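# Full boxes into the tote, empty boxes back to desks

## Task

Get each full box in the room completely inside the tote, and return each empty box to the desk it belongs on. The robot must not tip over or finish leaning, and anything that stays in place only because the robot is holding it at the end does not count as done.

## Robot and tools

Robot: TidyBot++, a wheeled base (0.54 m long, 0.50 m wide, 0.38 m high) on four powered casters, carrying one seven-joint arm with a two-finger gripper. The shoulder sits 0.12 m ahead of the base centre and 0.68 m up. Cameras: base_camera (fixed on the base) and wrist_camera (looks along the hand).

Frames: the base frame has its origin on the floor under the base centre, x forward, y left, z up. hand_pose is reported in this frame and marks the point between the finger pads; its z axis runs out along the fingers and the fingers close along its y axis. The odometry frame is where the base frame was at the start. base_odometry counts wheel turns only, so slip shows as travel and drift of a few cm and degrees builds up; heading is positive leftward, -3.142 to 3.142. base_tilt is in degrees, positive when leaning forward or right, with about 1 degree of fixed bias.

execute_actions: arguments "actions" (a list holding one action, or empty to just read state and images) and optional "cameras" (list of "base_camera", "wrist_camera" or "all"; omitted or null gives all, [] gives none). An action may hold:
- "base": exactly one relative move from where the base currently is: {"translate_m": d} forward positive, -2 to 2 m; {"strafe_m": d} left positive, -2 to 2 m; {"rotate_rad": d} counter-clockwise from above positive, -6.3 to 6.3 rad. These are offsets, not poses.
- "joints": absolute targets by name, radians: joint_1_rad (any angle; turns the arm about vertical, positive is clockwise from above, opposite to rotate_rad), joint_2_rad shoulder -2.249 to 2.249, joint_3_rad any angle, joint_4_rad elbow -2.579 to 2.579, joint_5_rad any angle, joint_6_rad wrist -2.099 to 2.099, joint_7_rad any angle (hand down: positive is counter-clockwise from above; at 1.57 fingers open to left and right), and gripper_pos 0 (open, ~85 mm gap) to 1 (closed), gap roughly 85 x (1 - gripper_pos) mm. Unbounded joints go the short way; send steps below half a turn to go further. Done tolerances: ±0.039 for joints 1-4, ±0.056 for 5-7, ±0.03 for the gripper.
- "speeds": caps for this action only: translate_m and strafe_m 0.05 to 0.5 m/s, rotate_rad 0.1 to 1.57 rad/s (defaults are the maxima). A base move needing more than 8.667 s at its cap is refused.
Base and arm start together. An unknown key or out-of-range number rejects the whole call with no motion. Omitted joints or base may keep pushing at older targets.

wait: {"seconds": 0 to 10}; commands nothing and returns state and images.
zoom_image: {"camera": name, "region": [x0, y0, x1, y1]} in pixels of that camera's latest image, top-left origin, at most 504 by 504.
read_manual: only returns licence texts.
finished_scene: {"scene": current scene number}; ends the scene for good and reports success, so call it only when the boxes are settled and released.

Arm geometry: upper arm 0.42 m, forearm 0.31 m, hand 0.31 m to the hand_pose point. With joint_1_rad 0, joint_3_rad 3.14, joint_5_rad 0 the arm moves in the base's x-z plane; tilt from vertical (forward positive) is joint_2 for the upper arm, joint_2 - joint_4 for the forearm, joint_2 - joint_4 - joint_6 for the hand. Forward reach and height above the shoulder are the sums of length x sin and length x cos of those angles. A downward hand reaches at most about 0.94 m above the floor, only near the base. Folded, the hand sticks about 0.08 m beyond the base front and the elbow reaches 1.15 m high. Closed fingertips reach about 20 mm past hand_pose.

Result lines: base_status and joint_status say how each motion ended. "done" for the base means the wheels turned the commanded amount, even if it slipped or was blocked. "off_target": stopped away from target and may still be pushing. "contact_stop"/"time_out": target dropped, holding in place. "joint command not followed" plus "cause:" means a self-collision check withheld the arm targets (the gripper still acts); those targets may be retried later. Nothing checks arm-to-base contact; "ARM HIT" reports such a hit. For the gripper at 1, "done" means it closed on nothing; "off_target" means it is holding something. motor_effort gives percent of maximum with the peak in brackets; readings are noisy and biased. on_its_own lists uncommanded motion.

Accuracy: friction and load sag leave the hand a cm or more off. Correct by sending last command + (wanted - read) per joint; never command a joint to its read angle while holding a load. Trust camera images over hand_pose.

Avoid: driving while the arm is caught on something high (about 0.8 m up) since the robot can tip; pushing or pulling sideways with a raised hand; driving the arm into objects (torque faults freeze the arm for 10 s, limits 104.5 N m for joints 1-4, 51.3 for 5-7); holding heavy loads long (MOTOR HOT from 60 °C, OVER-TEMPERATURE FAULT at 75 °C makes the arm sag); drops, slams and hard shoves. Loose objects may get nudged by outside disturbances. The simulation keeps running while you think, holding the last command.

Each tool is called after "Request:" as a command line: name --argument value for each argument, lists and objects as JSON in quotes; but a table of rows of numbers goes row by row, as --pt "numbers of a row", without its own name.

## Session

Request:
execute_actions --actions '[]'

Scene clock: 0.00 s.
base_odometry: x=+0.000 y=+0.000 heading=+0.000 (m, m, rad; odometry frame)
base_tilt: forward=+0.1 right=+0.1 (deg)
base_status: not commanded
joint_positions: joint_1_rad=+0.027 joint_2_rad=-0.319 joint_3_rad=+3.119 joint_4_rad=-2.505 joint_5_rad=-0.017 joint_6_rad=-0.903 joint_7_rad=+1.601 gripper_pos=+0.000
joint_status: not commanded
motor_effort: joint_1_rad=+0 joint_2_rad=-4 joint_3_rad=+0 joint_4_rad=+17 joint_5_rad=-1 joint_6_rad=+1 joint_7_rad=+0 (%)
hand_pose: x=+0.2598 y=+0.0040 z=+0.5889 quat_wxyz=(-0.003, +1.000, +0.008, +0.026) (m; base frame)
pictures: base_camera, wrist_camera
Images, in order (width x height): base_camera 644x364, wrist_camera 644x476.

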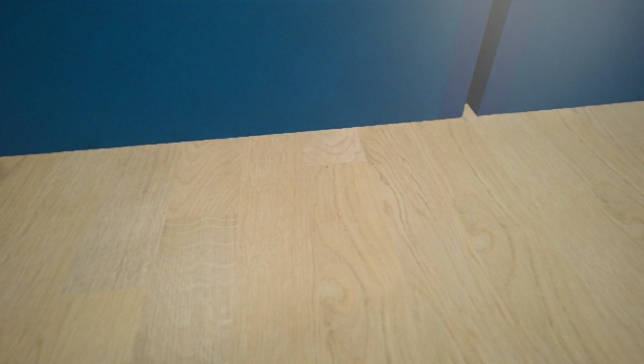

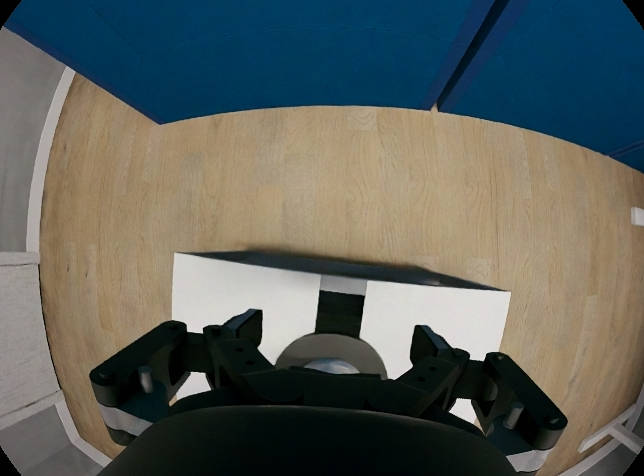

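Request:
execute_actions --actions '[{"joints":{"joint_2_rad":-0.5,"joint_4_rad":-1.0,"joint_6_rad":-1.5}}]' --cameras '["wrist_camera"]'

Request:
execute_actions --actions '[{"joints":{"joint_1_rad":1.6}}]' --cameras '["wrist_camera"]'

Request:
execute_actions --actions '[{"joints":{"joint_1_rad":3.1}}]' --cameras '["wrist_camera"]'

Scene clock: 3.60 s.
base_odometry: x=+0.000 y=+0.000 heading=+0.000 (m, m, rad; odometry frame)
base_tilt: forward=+0.0 right=+0.1 (deg)
base_status: not commanded
joint_positions: joint_1_rad=+0.027 joint_2_rad=-0.488 joint_3_rad=+3.119 joint_4_rad=-1.010 joint_5_rad=-0.017 joint_6_rad=-1.474 joint_7_rad=+1.601 gripper_pos=+0.000
joint_status: all done
motor_effort: joint_1_rad=-1(0) joint_2_rad=+3(7) joint_3_rad=+0(0) joint_4_rad=+14(21) joint_5_rad=-1(1) joint_6_rad=+7(6) joint_7_rad=+0(0) (%)
hand_pose: x=+0.3621 y=+0.0104 z=+1.1973 quat_wxyz=(+0.007, +0.840, +0.017, +0.542) (m; base frame)
pictures: wrist_camera
Images, in order (width x height): wrist_camera 644x476.

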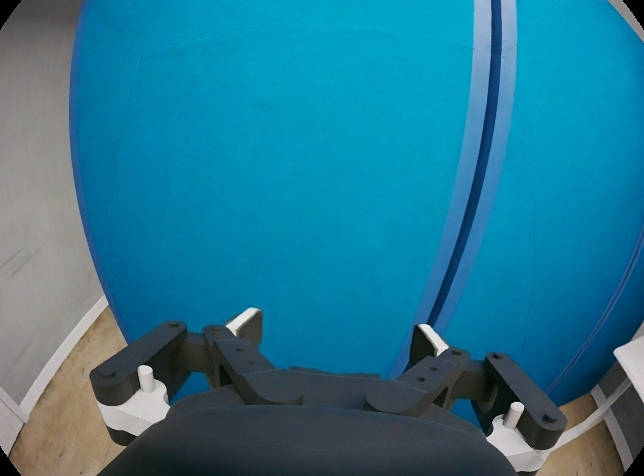

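Scene clock: 6.40 s.
base_odometry: x=+0.000 y=+0.000 heading=+0.000 (m, m, rad; odometry frame)
base_tilt: forward=+0.1 right=+0.1 (deg)
base_status: not commanded
joint_positions: joint_1_rad=+1.590 joint_2_rad=-0.488 joint_3_rad=+3.119 joint_4_rad=-1.010 joint_5_rad=-0.017 joint_6_rad=-1.474 joint_7_rad=+1.601 gripper_pos=+0.000
joint_status: all done
motor_effort: joint_1_rad=-1(0) joint_2_rad=+2(3) joint_3_rad=+0(0) joint_4_rad=+14(14) joint_5_rad=-1(1) joint_6_rad=+7(7) joint_7_rad=+0(0) (%)
hand_pose: x=+0.1313 y=-0.2430 z=+1.1973 quat_wxyz=(+0.387, +0.608, -0.580, +0.380) (m; base frame)
pictures: wrist_camera
Images, in order (width x height): wrist_camera 644x476.

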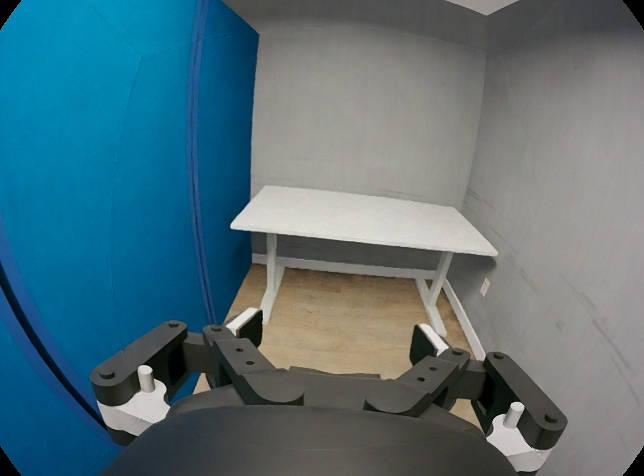

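Scene clock: 9.13 s.
base_odometry: x=+0.000 y=+0.000 heading=+0.000 (m, m, rad; odometry frame)
base_tilt: forward=+0.1 right=+0.1 (deg)
base_status: not commanded
joint_positions: joint_1_rad=+3.090 joint_2_rad=-0.488 joint_3_rad=+3.119 joint_4_rad=-1.010 joint_5_rad=-0.017 joint_6_rad=-1.474 joint_7_rad=+1.601 gripper_pos=+0.000
joint_status: all done
motor_effort: joint_1_rad=-1(1) joint_2_rad=+3(3) joint_3_rad=+0(0) joint_4_rad=+14(14) joint_5_rad=-1(1) joint_6_rad=+7(7) joint_7_rad=-1(0) (%)
hand_pose: x=-0.1225 y=-0.0294 z=+1.1973 quat_wxyz=(+0.542, +0.050, -0.839, +0.014) (m; base frame)
pictures: wrist_camera
Images, in order (width x height): wrist_camera 644x476.

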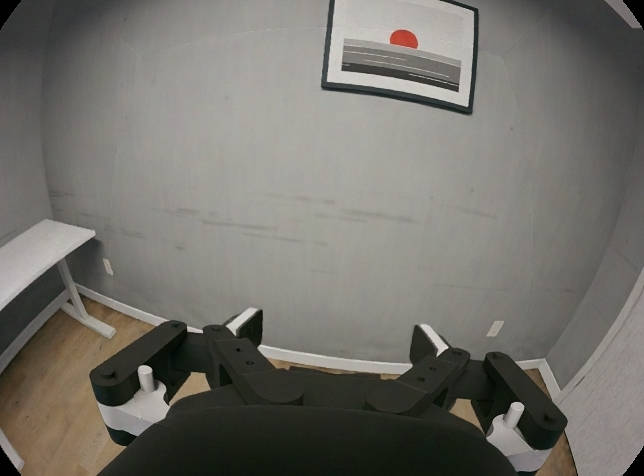

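Request:
execute_actions --actions '[{"joints":{"joint_1_rad":-1.0}}]' --cameras '["wrist_camera"]'

Scene clock: 12.73 s.
base_odometry: x=+0.000 y=+0.000 heading=+0.000 (m, m, rad; odometry frame)
base_tilt: forward=+0.1 right=+0.1 (deg)
base_status: not commanded
joint_positions: joint_1_rad=+5.273 joint_2_rad=-0.488 joint_3_rad=+3.119 joint_4_rad=-1.010 joint_5_rad=-0.017 joint_6_rad=-1.474 joint_7_rad=+1.601 gripper_pos=+0.000
joint_status: all done
motor_effort: joint_1_rad=+0(0) joint_2_rad=+3(3) joint_3_rad=+0(0) joint_4_rad=+14(14) joint_5_rad=-1(1) joint_6_rad=+7(7) joint_7_rad=+1(0) (%)
hand_pose: x=+0.2337 y=+0.2145 z=+1.1973 quat_wxyz=(+0.262, -0.722, -0.431, -0.474) (m; base frame)
pictures: wrist_camera
Images, in order (width x height): wrist_camera 644x476.

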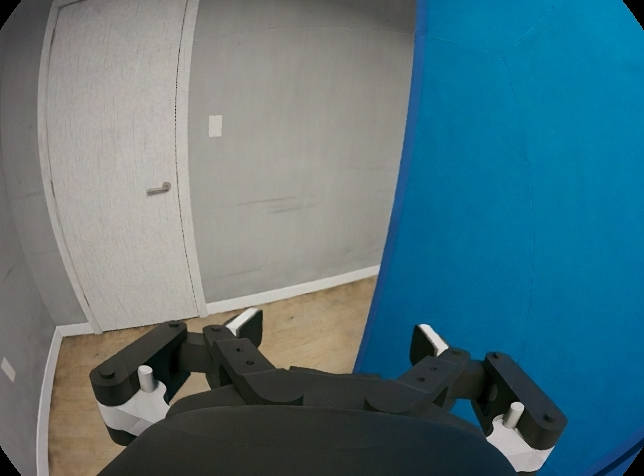

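Request:
execute_actions --actions '[{"base":{"rotate_rad":0.1},"joints":{"joint_1_rad":6.28}}]' --cameras '[]'

Request:
execute_actions --actions '[{"base":{"strafe_m":1.05}}]'

Scene clock: 15.40 s.
base_odometry: x=+0.000 y=+0.000 heading=+0.100 (m, m, rad; odometry frame)
base_tilt: forward=+0.1 right=+0.1 (deg)
base_status: done
joint_positions: joint_1_rad=+6.270 joint_2_rad=-0.488 joint_3_rad=+3.119 joint_4_rad=-1.010 joint_5_rad=-0.017 joint_6_rad=-1.474 joint_7_rad=+1.601 gripper_pos=+0.000
joint_status: all done
motor_effort: joint_1_rad=+0(1) joint_2_rad=+3(3) joint_3_rad=+0(1) joint_4_rad=+14(14) joint_5_rad=-1(0) joint_6_rad=+7(7) joint_7_rad=+0(1) (%)
hand_pose: x=+0.3612 y=+0.0201 z=+1.1973 quat_wxyz=(+0.004, -0.840, -0.033, -0.542) (m; base frame)
pictures: none
No camera images: the call's "cameras" was empty. Leave "cameras" out to get every camera's image.

Scene clock: 18.87 s.
base_odometry: x=-0.105 y=+1.044 heading=+0.100 (m, m, rad; odometry frame)
base_tilt: forward=+0.1 right=+0.1 (deg)
base_status: done
joint_positions: joint_1_rad=+6.271 joint_2_rad=-0.488 joint_3_rad=+3.119 joint_4_rad=-1.010 joint_5_rad=-0.017 joint_6_rad=-1.474 joint_7_rad=+1.601 gripper_pos=+0.000
joint_status: not commanded
motor_effort: joint_1_rad=-1(1) joint_2_rad=+3(4) joint_3_rad=+0(3) joint_4_rad=+14(14) joint_5_rad=-1(3) joint_6_rad=+7(7) joint_7_rad=+0(1) (%)
hand_pose: x=+0.3612 y=+0.0198 z=+1.1972 quat_wxyz=(+0.004, -0.840, -0.033, -0.542) (m; base frame)
pictures: base_camera, wrist_camera
Images, in order (width x height): base_camera 644x364, wrist_camera 644x476.

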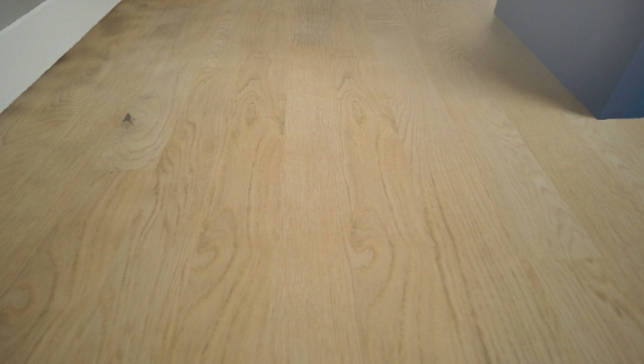

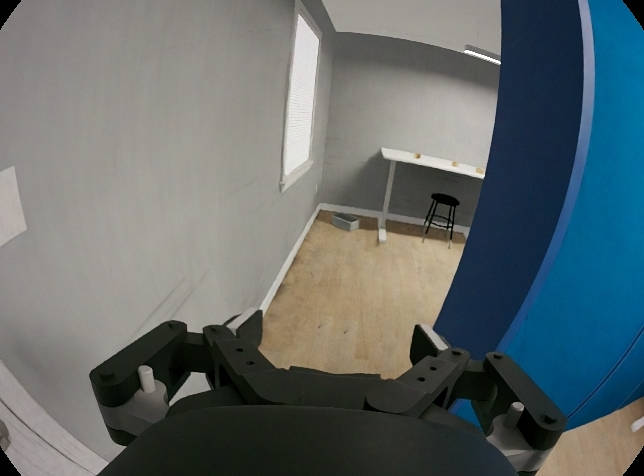

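Request:
execute_actions --actions '[{"base":{"translate_m":2.0},"joints":{"joint_1_rad":7.0}}]'

Request:
execute_actions --actions '[{"joints":{"joint_1_rad":8.2}}]' --cameras '["wrist_camera"]'

Scene clock: 24.53 s.
base_odometry: x=+1.885 y=+1.245 heading=+0.100 (m, m, rad; odometry frame)
base_tilt: forward=+0.1 right=+0.1 (deg)
base_status: done
joint_positions: joint_1_rad=+6.990 joint_2_rad=-0.498 joint_3_rad=+3.119 joint_4_rad=-1.010 joint_5_rad=-0.017 joint_6_rad=-1.476 joint_7_rad=+1.601 gripper_pos=+0.000
joint_status: all done
motor_effort: joint_1_rad=+0(0) joint_2_rad=+3(7) joint_3_rad=+0(1) joint_4_rad=+14(15) joint_5_rad=-1(1) joint_6_rad=+7(7) joint_7_rad=+0(0) (%)
hand_pose: x=+0.3101 y=-0.1414 z=+1.1995 quat_wxyz=(-0.189, -0.795, +0.264, -0.512) (m; base frame)
pictures: base_camera, wrist_camera
Images, in order (width x height): base_camera 644x364, wrist_camera 644x476.

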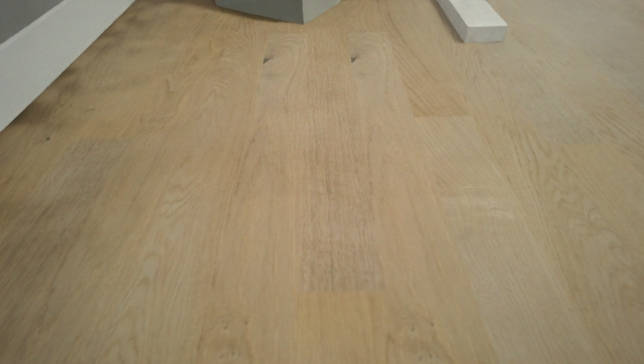

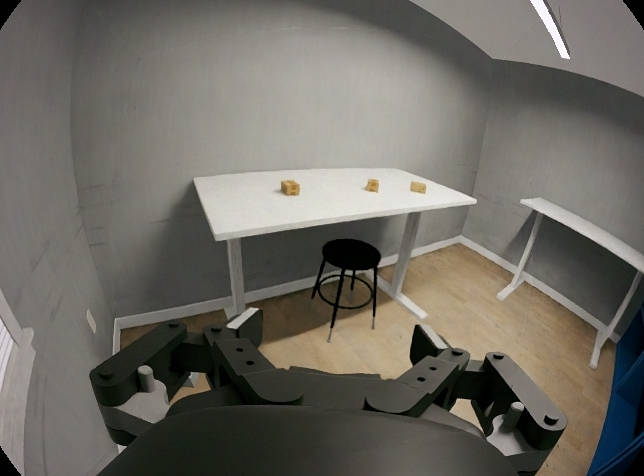

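Scene clock: 27.00 s.
base_odometry: x=+1.885 y=+1.245 heading=+0.100 (m, m, rad; odometry frame)
base_tilt: forward=+0.1 right=+0.1 (deg)
base_status: not commanded
joint_positions: joint_1_rad=+8.190 joint_2_rad=-0.498 joint_3_rad=+3.119 joint_4_rad=-1.010 joint_5_rad=-0.017 joint_6_rad=-1.476 joint_7_rad=+1.601 gripper_pos=+0.000
joint_status: all done
motor_effort: joint_1_rad=-1(1) joint_2_rad=+4(4) joint_3_rad=+0(0) joint_4_rad=+14(14) joint_5_rad=-1(1) joint_6_rad=+7(7) joint_7_rad=+0(0) (%)
hand_pose: x=+0.0566 y=-0.2294 z=+1.1995 quat_wxyz=(-0.445, -0.507, +0.667, -0.316) (m; base frame)
pictures: wrist_camera
Images, in order (width x height): wrist_camera 644x476.

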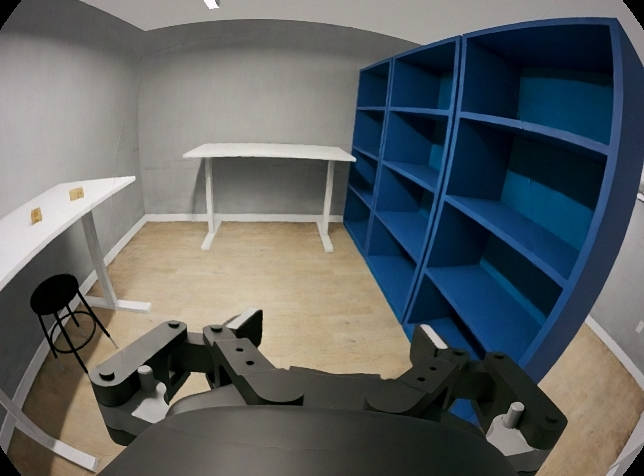

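Request:
execute_actions --actions '[{"base":{"strafe_m":-0.8},"joints":{"joint_1_rad":6.283}}]'

Scene clock: 30.83 s.
base_odometry: x=+1.965 y=+0.449 heading=+0.101 (m, m, rad; odometry frame)
base_tilt: forward=+0.1 right=+0.1 (deg)
base_status: done
joint_positions: joint_1_rad=+6.293 joint_2_rad=-0.501 joint_3_rad=+3.119 joint_4_rad=-1.009 joint_5_rad=-0.017 joint_6_rad=-1.477 joint_7_rad=+1.601 gripper_pos=+0.000
joint_status: all done
motor_effort: joint_1_rad=-1(0) joint_2_rad=+3(7) joint_3_rad=+0(1) joint_4_rad=+14(15) joint_5_rad=-1(1) joint_6_rad=+7(7) joint_7_rad=+0(0) (%)
hand_pose: x=+0.3546 y=+0.0144 z=+1.2001 quat_wxyz=(-0.003, -0.837, -0.024, -0.547) (m; base frame)
pictures: base_camera, wrist_camera
Images, in order (width x height): base_camera 644x364, wrist_camera 644x476.

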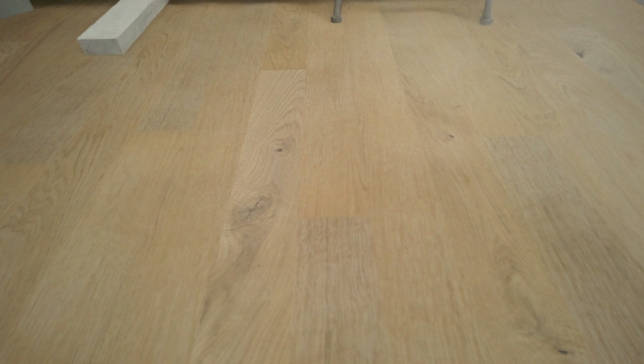

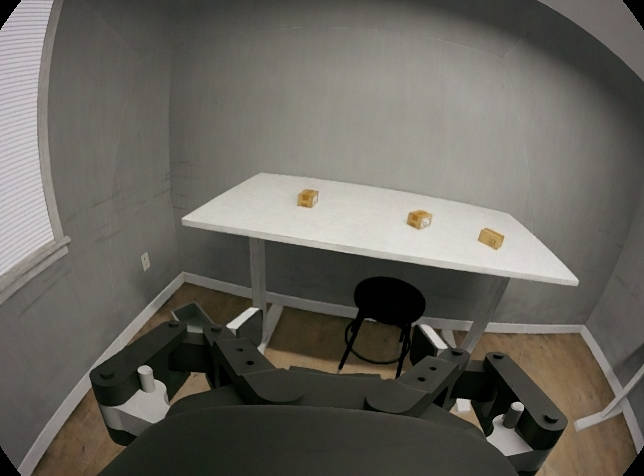

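Request:
execute_actions --actions '[{"base":{"rotate_rad":-0.07},"joints":{"joint_2_rad":-0.3,"joint_4_rad":-2.13,"joint_6_rad":0.26,"joint_7_rad":1.57,"joint_3_rad":3.14,"joint_5_rad":0}}]' --cameras '["wrist_camera"]'

Scene clock: 34.43 s.
base_odometry: x=+1.965 y=+0.449 heading=+0.031 (m, m, rad; odometry frame)
base_tilt: forward=+0.1 right=+0.1 (deg)
base_status: done
joint_positions: joint_1_rad=+6.293 joint_2_rad=-0.317 joint_3_rad=+3.126 joint_4_rad=-2.118 joint_5_rad=-0.017 joint_6_rad=+0.236 joint_7_rad=+1.601 gripper_pos=+0.000
joint_status: all done
motor_effort: joint_1_rad=-1(1) joint_2_rad=-10(10) joint_3_rad=+0(1) joint_4_rad=+22(23) joint_5_rad=-1(1) joint_6_rad=+7(7) joint_7_rad=+1(0) (%)
hand_pose: x=+0.6050 y=+0.0042 z=+1.0113 quat_wxyz=(-0.006, -0.705, -0.007, -0.709) (m; base frame)
pictures: wrist_camera
Images, in order (width x height): wrist_camera 644x476.

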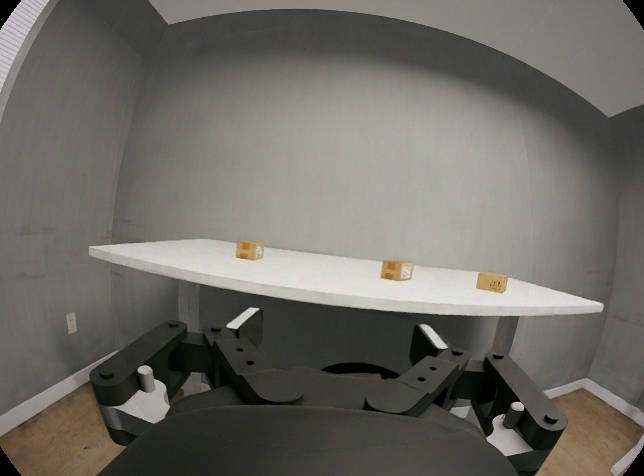

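Request:
execute_actions --actions '[{"joints":{"joint_4_rad":-2.39,"joint_6_rad":0.53}}]' --cameras '["wrist_camera"]'

Scene clock: 36.17 s.
base_odometry: x=+1.965 y=+0.449 heading=+0.031 (m, m, rad; odometry frame)
base_tilt: forward=+0.1 right=+0.1 (deg)
base_status: not commanded
joint_positions: joint_1_rad=+6.293 joint_2_rad=-0.316 joint_3_rad=+3.126 joint_4_rad=-2.380 joint_5_rad=-0.017 joint_6_rad=+0.505 joint_7_rad=+1.601 gripper_pos=+0.000
joint_status: all done
motor_effort: joint_1_rad=-1(1) joint_2_rad=-8(10) joint_3_rad=-1(0) joint_4_rad=+21(23) joint_5_rad=-1(1) joint_6_rad=+8(8) joint_7_rad=+0(1) (%)
hand_pose: x=+0.5763 y=+0.0024 z=+0.9367 quat_wxyz=(-0.008, -0.703, -0.006, -0.711) (m; base frame)
pictures: wrist_camera
Images, in order (width x height): wrist_camera 644x476.

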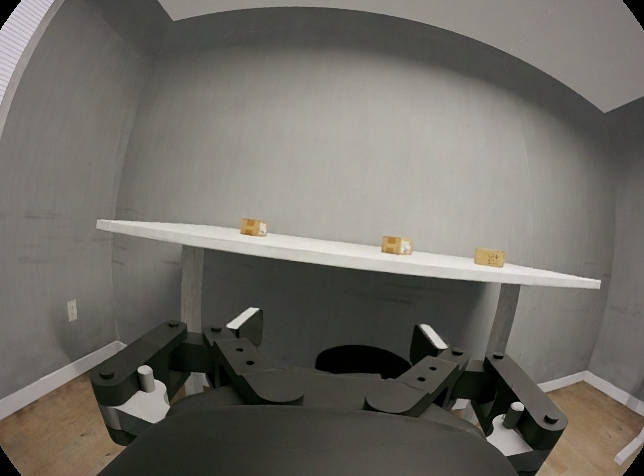

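Request:
zoom_image --camera "wrist_camera" --region '[200, 180, 540, 320]'

Region (200, 180, 540, 320) of wrist_camera's 644x476 image, scaled by 1.482; it fills the top 208 rows of this view, and the rest is white.

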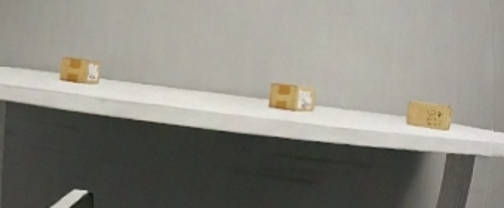

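Request:
execute_actions --actions '[{"base":{"strafe_m":0.2},"joints":{"joint_2_rad":0.0,"joint_4_rad":-0.8,"joint_6_rad":-1.5}}]' --cameras '[]'

Request:
execute_actions --actions '[{"base":{"translate_m":0.45}}]'

Scene clock: 40.33 s.
base_odometry: x=+1.960 y=+0.649 heading=+0.030 (m, m, rad; odometry frame)
base_tilt: forward=+0.1 right=+0.1 (deg)
base_status: done
joint_positions: joint_1_rad=+6.288 joint_2_rad=-0.020 joint_3_rad=+3.134 joint_4_rad=-0.813 joint_5_rad=-0.017 joint_6_rad=-1.476 joint_7_rad=+1.601 gripper_pos=+0.000
joint_status: all done
motor_effort: joint_1_rad=-1(1) joint_2_rad=-15(17) joint_3_rad=-1(2) joint_4_rad=+17(22) joint_5_rad=-1(0) joint_6_rad=+6(8) joint_7_rad=-1(0) (%)
hand_pose: x=+0.5728 y=+0.0081 z=+1.1232 quat_wxyz=(+0.002, -0.906, -0.018, -0.423) (m; base frame)
pictures: none
No camera images: the call's "cameras" was empty. Leave "cameras" out to get every camera's image.

Scene clock: 42.60 s.
base_odometry: x=+2.409 y=+0.663 heading=+0.030 (m, m, rad; odometry frame)
base_tilt: forward=+0.1 right=+0.1 (deg)
base_status: done
joint_positions: joint_1_rad=+6.288 joint_2_rad=+0.003 joint_3_rad=+3.134 joint_4_rad=-0.811 joint_5_rad=-0.017 joint_6_rad=-1.478 joint_7_rad=+1.601 gripper_pos=+0.000
joint_status: not commanded
motor_effort: joint_1_rad=-1(0) joint_2_rad=-17(19) joint_3_rad=-1(0) joint_4_rad=+17(18) joint_5_rad=-1(2) joint_6_rad=+5(6) joint_7_rad=+0(0) (%)
hand_pose: x=+0.5826 y=+0.0080 z=+1.1130 quat_wxyz=(+0.002, -0.911, -0.018, -0.412) (m; base frame)
pictures: base_camera, wrist_camera
Images, in order (width x height): base_camera 644x364, wrist_camera 644x476.

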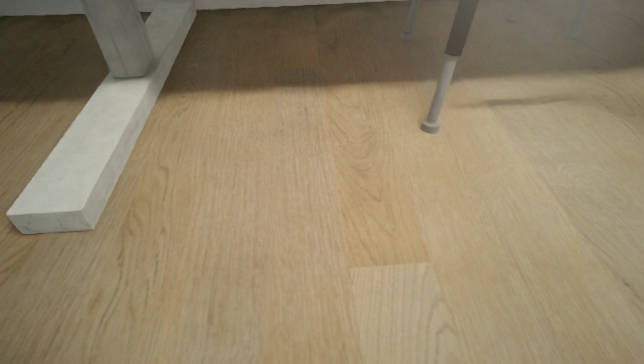

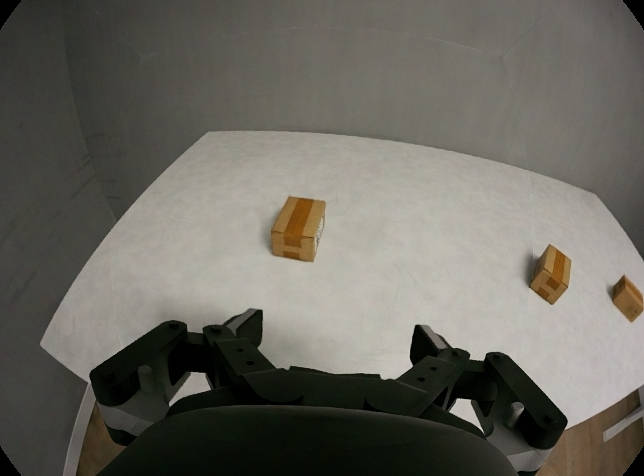

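Request:
execute_actions --actions '[{"base":{"strafe_m":0.21},"joints":{"joint_1_rad":6.49}}]' --cameras '["wrist_camera"]'

Scene clock: 47.23 s.
base_odometry: x=+2.403 y=+0.873 heading=+0.030 (m, m, rad; odometry frame)
base_tilt: forward=+0.1 right=+0.1 (deg)
base_status: done
joint_positions: joint_1_rad=+6.480 joint_2_rad=+0.003 joint_3_rad=+3.137 joint_4_rad=-0.811 joint_5_rad=-0.016 joint_6_rad=-1.478 joint_7_rad=+1.601 gripper_pos=+0.000
joint_status: all done
motor_effort: joint_1_rad=+0(2) joint_2_rad=-16(17) joint_3_rad=-1(3) joint_4_rad=+17(17) joint_5_rad=-1(3) joint_6_rad=+6(6) joint_7_rad=+0(0) (%)
hand_pose: x=+0.5753 y=-0.0824 z=+1.1130 quat_wxyz=(-0.038, -0.908, +0.071, -0.411) (m; base frame)
pictures: wrist_camera
Images, in order (width x height): wrist_camera 644x476.

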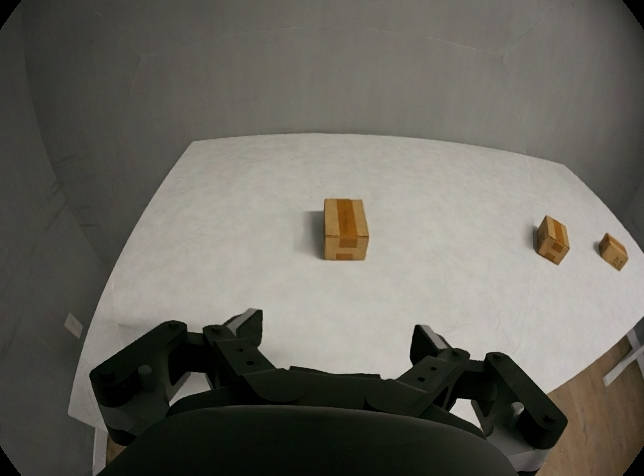

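Request:
execute_actions --actions '[{"joints":{"joint_2_rad":0.246,"joint_4_rad":-1.157,"joint_6_rad":-0.597}}]' --cameras '["wrist_camera"]'

Scene clock: 50.17 s.
base_odometry: x=+2.403 y=+0.873 heading=+0.030 (m, m, rad; odometry frame)
base_tilt: forward=+0.1 right=+0.1 (deg)
base_status: not commanded
joint_positions: joint_1_rad=+6.480 joint_2_rad=+0.251 joint_3_rad=+3.137 joint_4_rad=-1.155 joint_5_rad=-0.016 joint_6_rad=-0.621 joint_7_rad=+1.601 gripper_pos=+0.000
joint_status: all done
motor_effort: joint_1_rad=-1(1) joint_2_rad=-29(33) joint_3_rad=-1(1) joint_4_rad=+22(24) joint_5_rad=-1(1) joint_6_rad=+7(8) joint_7_rad=+0(1) (%)
hand_pose: x=+0.8011 y=-0.1290 z=+1.0033 quat_wxyz=(-0.051, -0.846, +0.072, -0.526) (m; base frame)
pictures: wrist_camera
Images, in order (width x height): wrist_camera 644x476.

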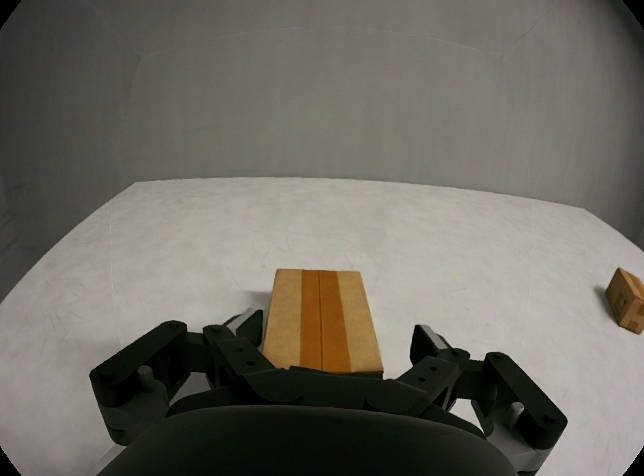

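Request:
execute_actions --actions '[{"base":{"strafe_m":0.012},"joints":{"joint_2_rad":0.04,"joint_4_rad":-1.394,"joint_6_rad":-0.557}}]' --cameras '["wrist_camera"]'

Request:
execute_actions --actions '[{"joints":{"joint_2_rad":0.04,"joint_4_rad":-1.51,"joint_6_rad":-0.43}}]' --cameras '["wrist_camera"]'

Scene clock: 53.03 s.
base_odometry: x=+2.403 y=+0.885 heading=+0.030 (m, m, rad; odometry frame)
base_tilt: forward=+0.1 right=+0.1 (deg)
base_status: done
joint_positions: joint_1_rad=+6.485 joint_2_rad=+0.044 joint_3_rad=+3.137 joint_4_rad=-1.378 joint_5_rad=-0.016 joint_6_rad=-0.583 joint_7_rad=+1.601 gripper_pos=+0.000
joint_status: all done
motor_effort: joint_1_rad=+0(2) joint_2_rad=-22(32) joint_3_rad=-1(2) joint_4_rad=+22(23) joint_5_rad=-1(2) joint_6_rad=+7(7) joint_7_rad=+0(0) (%)
hand_pose: x=+0.7197 y=-0.1161 z=+1.0176 quat_wxyz=(-0.054, -0.840, +0.074, -0.535) (m; base frame)
pictures: wrist_camera
Images, in order (width x height): wrist_camera 644x476.

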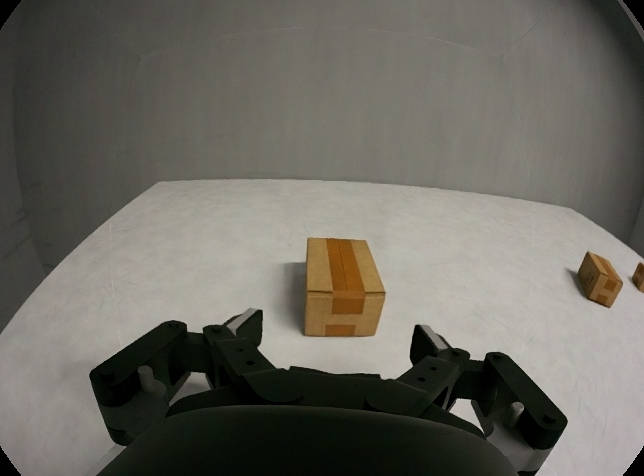

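Scene clock: 54.00 s.
base_odometry: x=+2.403 y=+0.885 heading=+0.030 (m, m, rad; odometry frame)
base_tilt: forward=+0.1 right=+0.1 (deg)
base_status: not commanded
joint_positions: joint_1_rad=+6.485 joint_2_rad=+0.044 joint_3_rad=+3.137 joint_4_rad=-1.502 joint_5_rad=-0.016 joint_6_rad=-0.456 joint_7_rad=+1.601 gripper_pos=+0.000
joint_status: all done
motor_effort: joint_1_rad=-1(1) joint_2_rad=-22(23) joint_3_rad=-1(1) joint_4_rad=+22(23) joint_5_rad=-1(1) joint_6_rad=+7(7) joint_7_rad=+0(0) (%)
hand_pose: x=+0.7232 y=-0.1174 z=+0.9798 quat_wxyz=(-0.054, -0.839, +0.075, -0.537) (m; base frame)
pictures: wrist_camera
Images, in order (width x height): wrist_camera 644x476.

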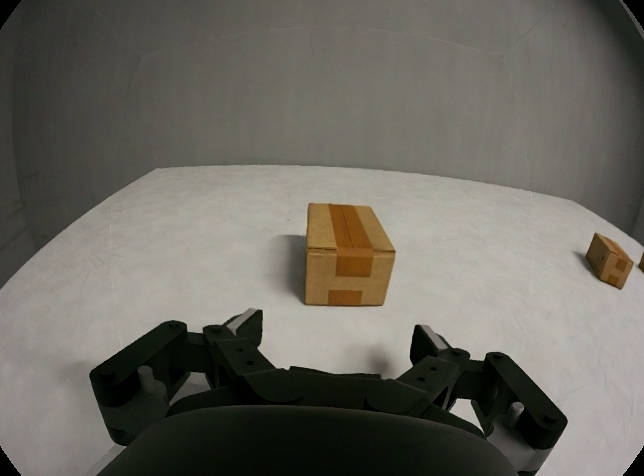

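Request:
execute_actions --actions '[{"joints":{"joint_2_rad":0.258,"joint_4_rad":-1.252,"joint_6_rad":-0.50}}]' --cameras '["wrist_camera"]'

Scene clock: 56.03 s.
base_odometry: x=+2.403 y=+0.885 heading=+0.030 (m, m, rad; odometry frame)
base_tilt: forward=+0.1 right=+0.1 (deg)
base_status: not commanded
joint_positions: joint_1_rad=+6.485 joint_2_rad=+0.253 joint_3_rad=+3.137 joint_4_rad=-1.267 joint_5_rad=-0.016 joint_6_rad=-0.475 joint_7_rad=+1.601 gripper_pos=+0.000
joint_status: all done
motor_effort: joint_1_rad=-1(1) joint_2_rad=-29(31) joint_3_rad=-1(1) joint_4_rad=+22(23) joint_5_rad=-1(1) joint_6_rad=+7(8) joint_7_rad=-1(1) (%)
hand_pose: x=+0.8088 y=-0.1348 z=+0.9773 quat_wxyz=(-0.054, -0.837, +0.075, -0.540) (m; base frame)
pictures: wrist_camera
Images, in order (width x height): wrist_camera 644x476.

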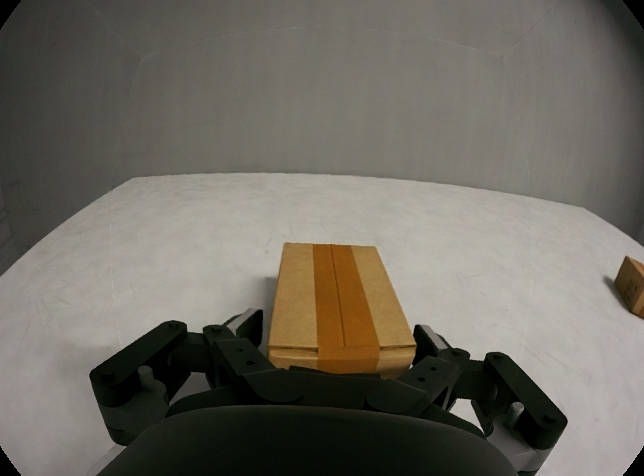

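Request:
execute_actions --actions '[{"joints":{"gripper_pos":1.0}}]' --cameras '["wrist_camera"]'

Request:
execute_actions --actions '[{"joints":{"joint_2_rad":0.246,"joint_4_rad":-1.13,"joint_6_rad":-0.62}}]' --cameras '["wrist_camera"]'

Scene clock: 57.57 s.
base_odometry: x=+2.403 y=+0.885 heading=+0.030 (m, m, rad; odometry frame)
base_tilt: forward=+0.1 right=+0.1 (deg)
base_status: not commanded
joint_positions: joint_1_rad=+6.485 joint_2_rad=+0.253 joint_3_rad=+3.137 joint_4_rad=-1.265 joint_5_rad=-0.016 joint_6_rad=-0.475 joint_7_rad=+1.601 gripper_pos=+0.348
joint_status: gripper_pos off_target (ended at +0.348, target +1.000)
motor_effort: joint_1_rad=+0(0) joint_2_rad=-29(30) joint_3_rad=-1(1) joint_4_rad=+23(23) joint_5_rad=-1(1) joint_6_rad=+7(8) joint_7_rad=-1(0) (%)
hand_pose: x=+0.8090 y=-0.1349 z=+0.9784 quat_wxyz=(-0.054, -0.836, +0.075, -0.541) (m; base frame)
pictures: wrist_camera
Images, in order (width x height): wrist_camera 644x476.

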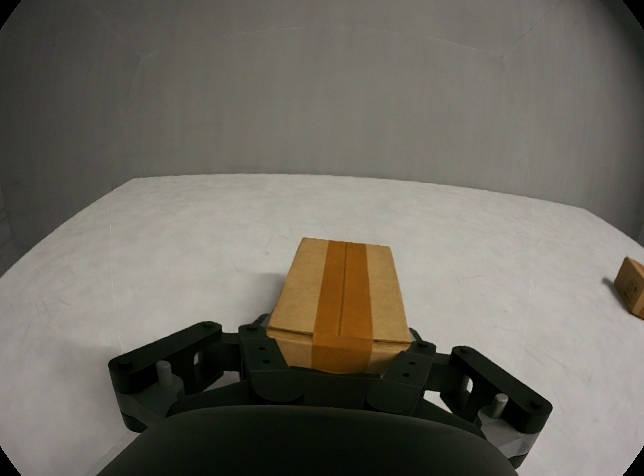

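Scene clock: 58.53 s.
base_odometry: x=+2.403 y=+0.885 heading=+0.030 (m, m, rad; odometry frame)
base_tilt: forward=+0.1 right=+0.1 (deg)
base_status: not commanded
joint_positions: joint_1_rad=+6.485 joint_2_rad=+0.251 joint_3_rad=+3.137 joint_4_rad=-1.139 joint_5_rad=-0.016 joint_6_rad=-0.595 joint_7_rad=+1.601 gripper_pos=+0.348
joint_status: all done
motor_effort: joint_1_rad=+0(1) joint_2_rad=-29(30) joint_3_rad=-1(1) joint_4_rad=+22(23) joint_5_rad=-1(1) joint_6_rad=+7(7) joint_7_rad=-1(0) (%)
hand_pose: x=+0.8048 y=-0.1335 z=+1.0207 quat_wxyz=(-0.054, -0.834, +0.074, -0.544) (m; base frame)
pictures: wrist_camera
Images, in order (width x height): wrist_camera 644x476.

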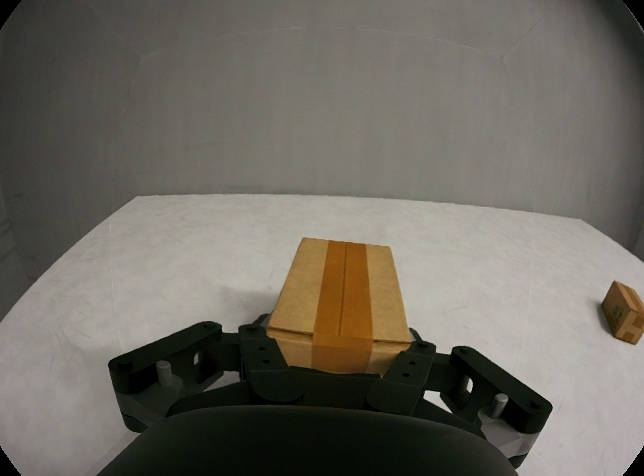

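Request:
execute_actions --actions '[{"joints":{"joint_4_rad":-1.268,"joint_6_rad":-0.455}}]' --cameras '[]'

Request:
execute_actions --actions '[{"joints":{"gripper_pos":0.0}}]' --cameras '[]'

Request:
execute_actions --actions '[{"joints":{"joint_2_rad":0.04,"joint_4_rad":-1.48,"joint_6_rad":-0.45}}]' --cameras '["wrist_camera"]'

Request:
execute_actions --actions '[{"joints":{"joint_2_rad":0.0,"joint_4_rad":-0.8,"joint_6_rad":-1.5}}]' --cameras '[]'

Request:
execute_actions --actions '[{"base":{"strafe_m":-0.5}}]'

Scene clock: 60.43 s.
base_odometry: x=+2.403 y=+0.885 heading=+0.030 (m, m, rad; odometry frame)
base_tilt: forward=+0.1 right=+0.1 (deg)
base_status: not commanded
joint_positions: joint_1_rad=+6.485 joint_2_rad=+0.251 joint_3_rad=+3.137 joint_4_rad=-1.261 joint_5_rad=-0.016 joint_6_rad=-0.482 joint_7_rad=+1.601 gripper_pos=+0.348
joint_status: all done
motor_effort: joint_1_rad=+0(0) joint_2_rad=-29(30) joint_3_rad=-1(1) joint_4_rad=+22(24) joint_5_rad=-1(1) joint_6_rad=+7(8) joint_7_rad=+0(1) (%)
hand_pose: x=+0.8081 y=-0.1346 z=+0.9801 quat_wxyz=(-0.054, -0.836, +0.075, -0.540) (m; base frame)
pictures: none
No camera images: the call's "cameras" was empty. Leave "cameras" out to get every camera's image.

Scene clock: 61.53 s.
base_odometry: x=+2.403 y=+0.885 heading=+0.030 (m, m, rad; odometry frame)
base_tilt: forward=+0.1 right=+0.1 (deg)
base_status: not commanded
joint_positions: joint_1_rad=+6.485 joint_2_rad=+0.251 joint_3_rad=+3.137 joint_4_rad=-1.261 joint_5_rad=-0.016 joint_6_rad=-0.482 joint_7_rad=+1.601 gripper_pos=+0.000
joint_status: all done
motor_effort: joint_1_rad=-1(0) joint_2_rad=-29(30) joint_3_rad=-1(1) joint_4_rad=+22(22) joint_5_rad=-1(1) joint_6_rad=+7(7) joint_7_rad=+0(0) (%)
hand_pose: x=+0.8081 y=-0.1346 z=+0.9801 quat_wxyz=(-0.054, -0.836, +0.075, -0.540) (m; base frame)
pictures: none
No camera images: the call's "cameras" was empty. Leave "cameras" out to get every camera's image.

Scene clock: 62.77 s.
base_odometry: x=+2.403 y=+0.885 heading=+0.030 (m, m, rad; odometry frame)
base_tilt: forward=+0.1 right=+0.1 (deg)
base_status: not commanded
joint_positions: joint_1_rad=+6.485 joint_2_rad=+0.042 joint_3_rad=+3.137 joint_4_rad=-1.465 joint_5_rad=-0.016 joint_6_rad=-0.476 joint_7_rad=+1.601 gripper_pos=+0.000
joint_status: all done
motor_effort: joint_1_rad=+0(1) joint_2_rad=-22(31) joint_3_rad=-1(1) joint_4_rad=+22(23) joint_5_rad=-1(1) joint_6_rad=+7(7) joint_7_rad=+0(0) (%)
hand_pose: x=+0.7244 y=-0.1175 z=+0.9977 quat_wxyz=(-0.055, -0.833, +0.074, -0.545) (m; base frame)
pictures: wrist_camera
Images, in order (width x height): wrist_camera 644x476.

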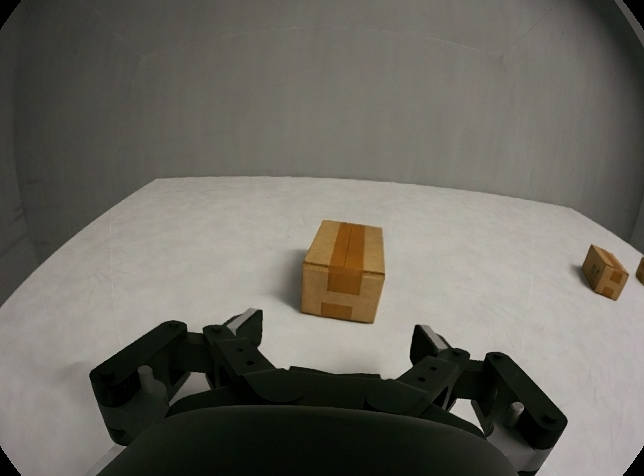

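Scene clock: 64.70 s.
base_odometry: x=+2.403 y=+0.885 heading=+0.030 (m, m, rad; odometry frame)
base_tilt: forward=+0.1 right=+0.1 (deg)
base_status: not commanded
joint_positions: joint_1_rad=+6.485 joint_2_rad=+0.010 joint_3_rad=+3.137 joint_4_rad=-0.811 joint_5_rad=-0.016 joint_6_rad=-1.477 joint_7_rad=+1.601 gripper_pos=+0.000
joint_status: all done
motor_effort: joint_1_rad=+0(0) joint_2_rad=-17(23) joint_3_rad=-1(1) joint_4_rad=+17(24) joint_5_rad=-1(1) joint_6_rad=+5(8) joint_7_rad=+1(0) (%)
hand_pose: x=+0.5780 y=-0.0854 z=+1.1098 quat_wxyz=(-0.039, -0.909, +0.074, -0.408) (m; base frame)
pictures: none
No camera images: the call's "cameras" was empty. Leave "cameras" out to get every camera's image.

Scene clock: 67.20 s.
base_odometry: x=+2.418 y=+0.385 heading=+0.030 (m, m, rad; odometry frame)
base_tilt: forward=+0.1 right=+0.1 (deg)
base_status: done
joint_positions: joint_1_rad=+6.490 joint_2_rad=+0.008 joint_3_rad=+3.140 joint_4_rad=-0.809 joint_5_rad=-0.016 joint_6_rad=-1.479 joint_7_rad=+1.601 gripper_pos=+0.000
joint_status: not commanded
motor_effort: joint_1_rad=+0(1) joint_2_rad=-16(18) joint_3_rad=-1(3) joint_4_rad=+17(18) joint_5_rad=-1(2) joint_6_rad=+6(6) joint_7_rad=+0(0) (%)
hand_pose: x=+0.5759 y=-0.0887 z=+1.1115 quat_wxyz=(-0.041, -0.909, +0.077, -0.409) (m; base frame)
pictures: base_camera, wrist_camera
Images, in order (width x height): base_camera 644x364, wrist_camera 644x476.

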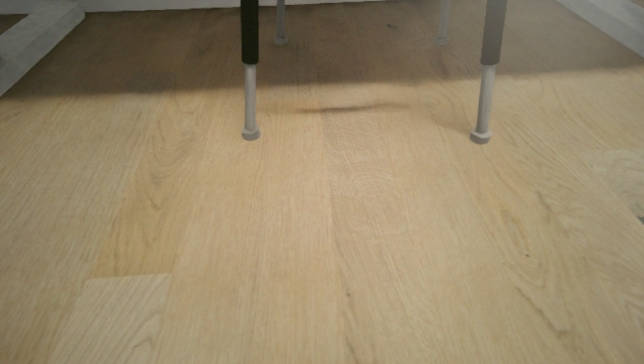

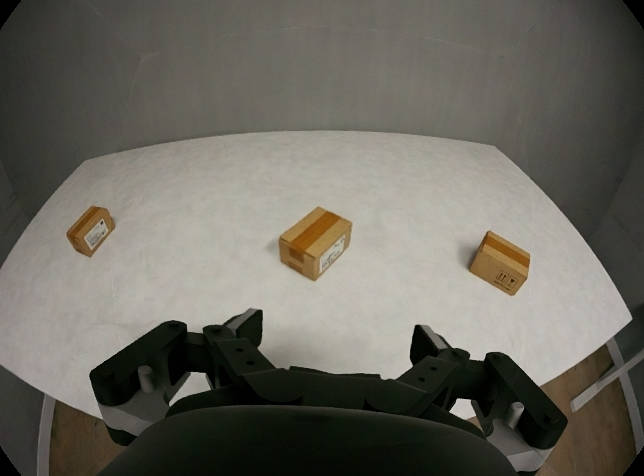

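Request:
execute_actions --actions '[{"base":{"strafe_m":0.374},"joints":{"joint_1_rad":6.99}}]' --cameras '[]'

Request:
execute_actions --actions '[{"base":{"translate_m":0.135}}]'

Scene clock: 70.33 s.
base_odometry: x=+2.407 y=+0.759 heading=+0.032 (m, m, rad; odometry frame)
base_tilt: forward=+0.1 right=+0.1 (deg)
base_status: done
joint_positions: joint_1_rad=+6.980 joint_2_rad=+0.000 joint_3_rad=+3.141 joint_4_rad=-0.809 joint_5_rad=-0.016 joint_6_rad=-1.479 joint_7_rad=+1.601 gripper_pos=+0.000
joint_status: all done
motor_effort: joint_1_rad=-1(2) joint_2_rad=-16(20) joint_3_rad=-1(3) joint_4_rad=+16(18) joint_5_rad=-1(3) joint_6_rad=+6(6) joint_7_rad=+0(1) (%)
hand_pose: x=+0.4779 y=-0.2913 z=+1.1150 quat_wxyz=(-0.140, -0.861, +0.295, -0.390) (m; base frame)
pictures: none
No camera images: the call's "cameras" was empty. Leave "cameras" out to get every camera's image.

Scene clock: 71.73 s.
base_odometry: x=+2.541 y=+0.764 heading=+0.032 (m, m, rad; odometry frame)
base_tilt: forward=+0.1 right=+0.1 (deg)
base_status: done
joint_positions: joint_1_rad=+6.983 joint_2_rad=+0.005 joint_3_rad=+3.141 joint_4_rad=-0.809 joint_5_rad=-0.016 joint_6_rad=-1.479 joint_7_rad=+1.601 gripper_pos=+0.000
joint_status: not commanded
motor_effort: joint_1_rad=-1(0) joint_2_rad=-16(19) joint_3_rad=-1(1) joint_4_rad=+17(18) joint_5_rad=-1(0) joint_6_rad=+6(6) joint_7_rad=+0(0) (%)
hand_pose: x=+0.4785 y=-0.2936 z=+1.1130 quat_wxyz=(-0.140, -0.862, +0.296, -0.388) (m; base frame)
pictures: base_camera, wrist_camera
Images, in order (width x height): base_camera 644x364, wrist_camera 644x476.

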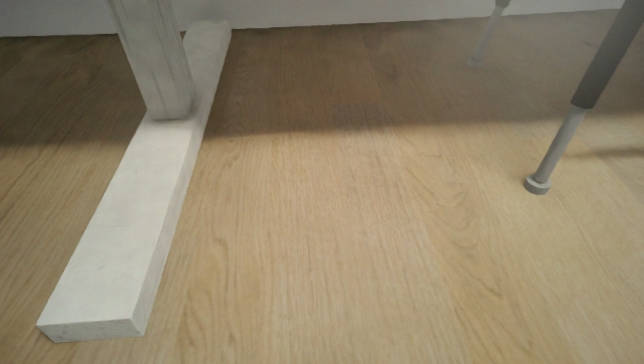

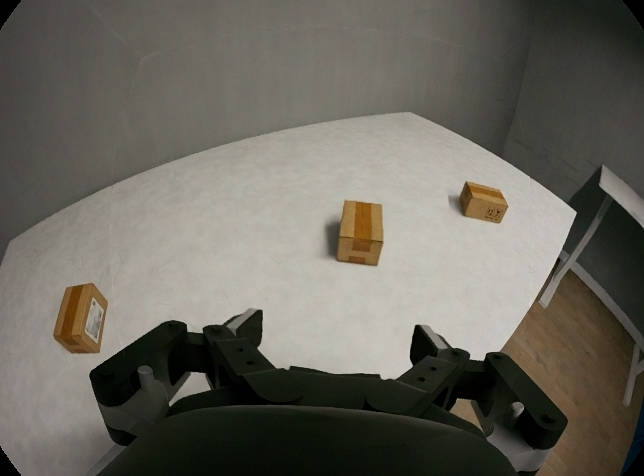

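Well aligned. Same approach.

Request:
execute_actions --actions '[{"joints":{"joint_2_rad":0.04,"joint_4_rad":-1.40,"joint_6_rad":-0.55}}]' --cameras '[]'

Request:
execute_actions --actions '[{"joints":{"joint_2_rad":0.04,"joint_4_rad":-1.51,"joint_6_rad":-0.43}}]' --cameras '["wrist_camera"]'

Request:
execute_actions --actions '[{"joints":{"joint_2_rad":0.258,"joint_4_rad":-1.252,"joint_6_rad":-0.50}}]' --cameras '["wrist_camera"]'

Scene clock: 74.13 s.
base_odometry: x=+2.541 y=+0.764 heading=+0.032 (m, m, rad; odometry frame)
base_tilt: forward=+0.1 right=+0.1 (deg)
base_status: not commanded
joint_positions: joint_1_rad=+6.983 joint_2_rad=+0.029 joint_3_rad=+3.141 joint_4_rad=-1.389 joint_5_rad=-0.016 joint_6_rad=-0.574 joint_7_rad=+1.601 gripper_pos=+0.000
joint_status: all done
motor_effort: joint_1_rad=-1(1) joint_2_rad=-22(23) joint_3_rad=-1(1) joint_4_rad=+22(23) joint_5_rad=-1(1) joint_6_rad=+7(7) joint_7_rad=+0(0) (%)
hand_pose: x=+0.5865 y=-0.3873 z=+1.0228 quat_wxyz=(-0.187, -0.792, +0.278, -0.511) (m; base frame)
pictures: none
No camera images: the call's "cameras" was empty. Leave "cameras" out to get every camera's image.

Scene clock: 75.07 s.
base_odometry: x=+2.541 y=+0.764 heading=+0.032 (m, m, rad; odometry frame)
base_tilt: forward=+0.1 right=+0.1 (deg)
base_status: not commanded
joint_positions: joint_1_rad=+6.983 joint_2_rad=+0.031 joint_3_rad=+3.141 joint_4_rad=-1.502 joint_5_rad=-0.016 joint_6_rad=-0.456 joint_7_rad=+1.601 gripper_pos=+0.000
joint_status: all done
motor_effort: joint_1_rad=-1(0) joint_2_rad=-22(23) joint_3_rad=-1(1) joint_4_rad=+22(24) joint_5_rad=-1(1) joint_6_rad=+7(7) joint_7_rad=+0(0) (%)
hand_pose: x=+0.5897 y=-0.3907 z=+0.9876 quat_wxyz=(-0.188, -0.791, +0.279, -0.511) (m; base frame)
pictures: wrist_camera
Images, in order (width x height): wrist_camera 644x476.

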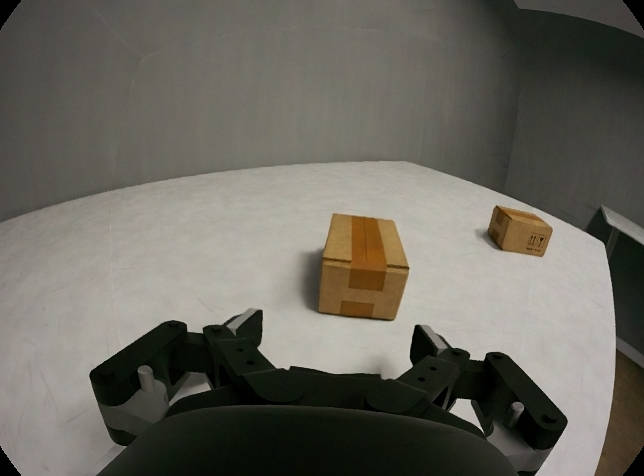

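Scene clock: 76.37 s.
base_odometry: x=+2.541 y=+0.764 heading=+0.032 (m, m, rad; odometry frame)
base_tilt: forward=+0.1 right=+0.1 (deg)
base_status: not commanded
joint_positions: joint_1_rad=+6.983 joint_2_rad=+0.252 joint_3_rad=+3.141 joint_4_rad=-1.267 joint_5_rad=-0.016 joint_6_rad=-0.475 joint_7_rad=+1.601 gripper_pos=+0.000
joint_status: all done
motor_effort: joint_1_rad=-1(1) joint_2_rad=-29(30) joint_3_rad=-1(1) joint_4_rad=+22(23) joint_5_rad=-1(1) joint_6_rad=+7(7) joint_7_rad=+0(0) (%)
hand_pose: x=+0.6594 y=-0.4493 z=+0.9773 quat_wxyz=(-0.187, -0.792, +0.279, -0.509) (m; base frame)
pictures: wrist_camera
Images, in order (width x height): wrist_camera 644x476.

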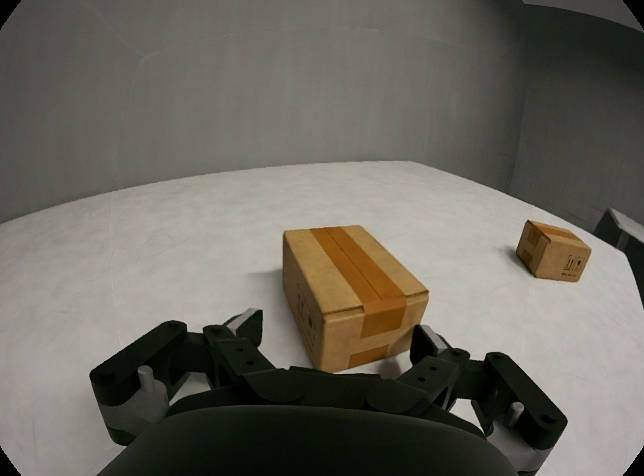

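Request:
execute_actions --actions '[{"joints":{"joint_2_rad":0.04,"joint_4_rad":-1.48,"joint_6_rad":-0.45}}]' --cameras '[]'

Request:
execute_actions --actions '[{"joints":{"joint_2_rad":0.0,"joint_4_rad":-0.8,"joint_6_rad":-1.5}}]' --cameras '["wrist_camera"]'

Scene clock: 78.23 s.
base_odometry: x=+2.541 y=+0.764 heading=+0.032 (m, m, rad; odometry frame)
base_tilt: forward=+0.1 right=+0.1 (deg)
base_status: not commanded
joint_positions: joint_1_rad=+6.983 joint_2_rad=+0.042 joint_3_rad=+3.141 joint_4_rad=-1.464 joint_5_rad=-0.016 joint_6_rad=-0.475 joint_7_rad=+1.601 gripper_pos=+0.000
joint_status: all done
motor_effort: joint_1_rad=+0(1) joint_2_rad=-22(31) joint_3_rad=-1(1) joint_4_rad=+22(23) joint_5_rad=-1(1) joint_6_rad=+7(7) joint_7_rad=+0(1) (%)
hand_pose: x=+0.5937 y=-0.3940 z=+0.9982 quat_wxyz=(-0.189, -0.789, +0.278, -0.515) (m; base frame)
pictures: none
No camera images: the call's "cameras" was empty. Leave "cameras" out to get every camera's image.

Scene clock: 80.17 s.
base_odometry: x=+2.541 y=+0.764 heading=+0.032 (m, m, rad; odometry frame)
base_tilt: forward=+0.1 right=+0.1 (deg)
base_status: not commanded
joint_positions: joint_1_rad=+6.983 joint_2_rad=+0.010 joint_3_rad=+3.141 joint_4_rad=-0.811 joint_5_rad=-0.016 joint_6_rad=-1.477 joint_7_rad=+1.601 gripper_pos=+0.000
joint_status: all done
motor_effort: joint_1_rad=-1(1) joint_2_rad=-16(23) joint_3_rad=-1(1) joint_4_rad=+17(23) joint_5_rad=-1(1) joint_6_rad=+6(6) joint_7_rad=+0(0) (%)
hand_pose: x=+0.4806 y=-0.2954 z=+1.1098 quat_wxyz=(-0.139, -0.863, +0.297, -0.385) (m; base frame)
pictures: wrist_camera
Images, in order (width x height): wrist_camera 644x476.

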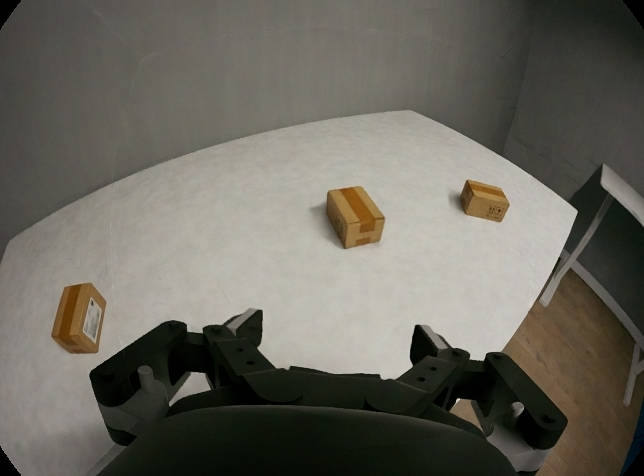

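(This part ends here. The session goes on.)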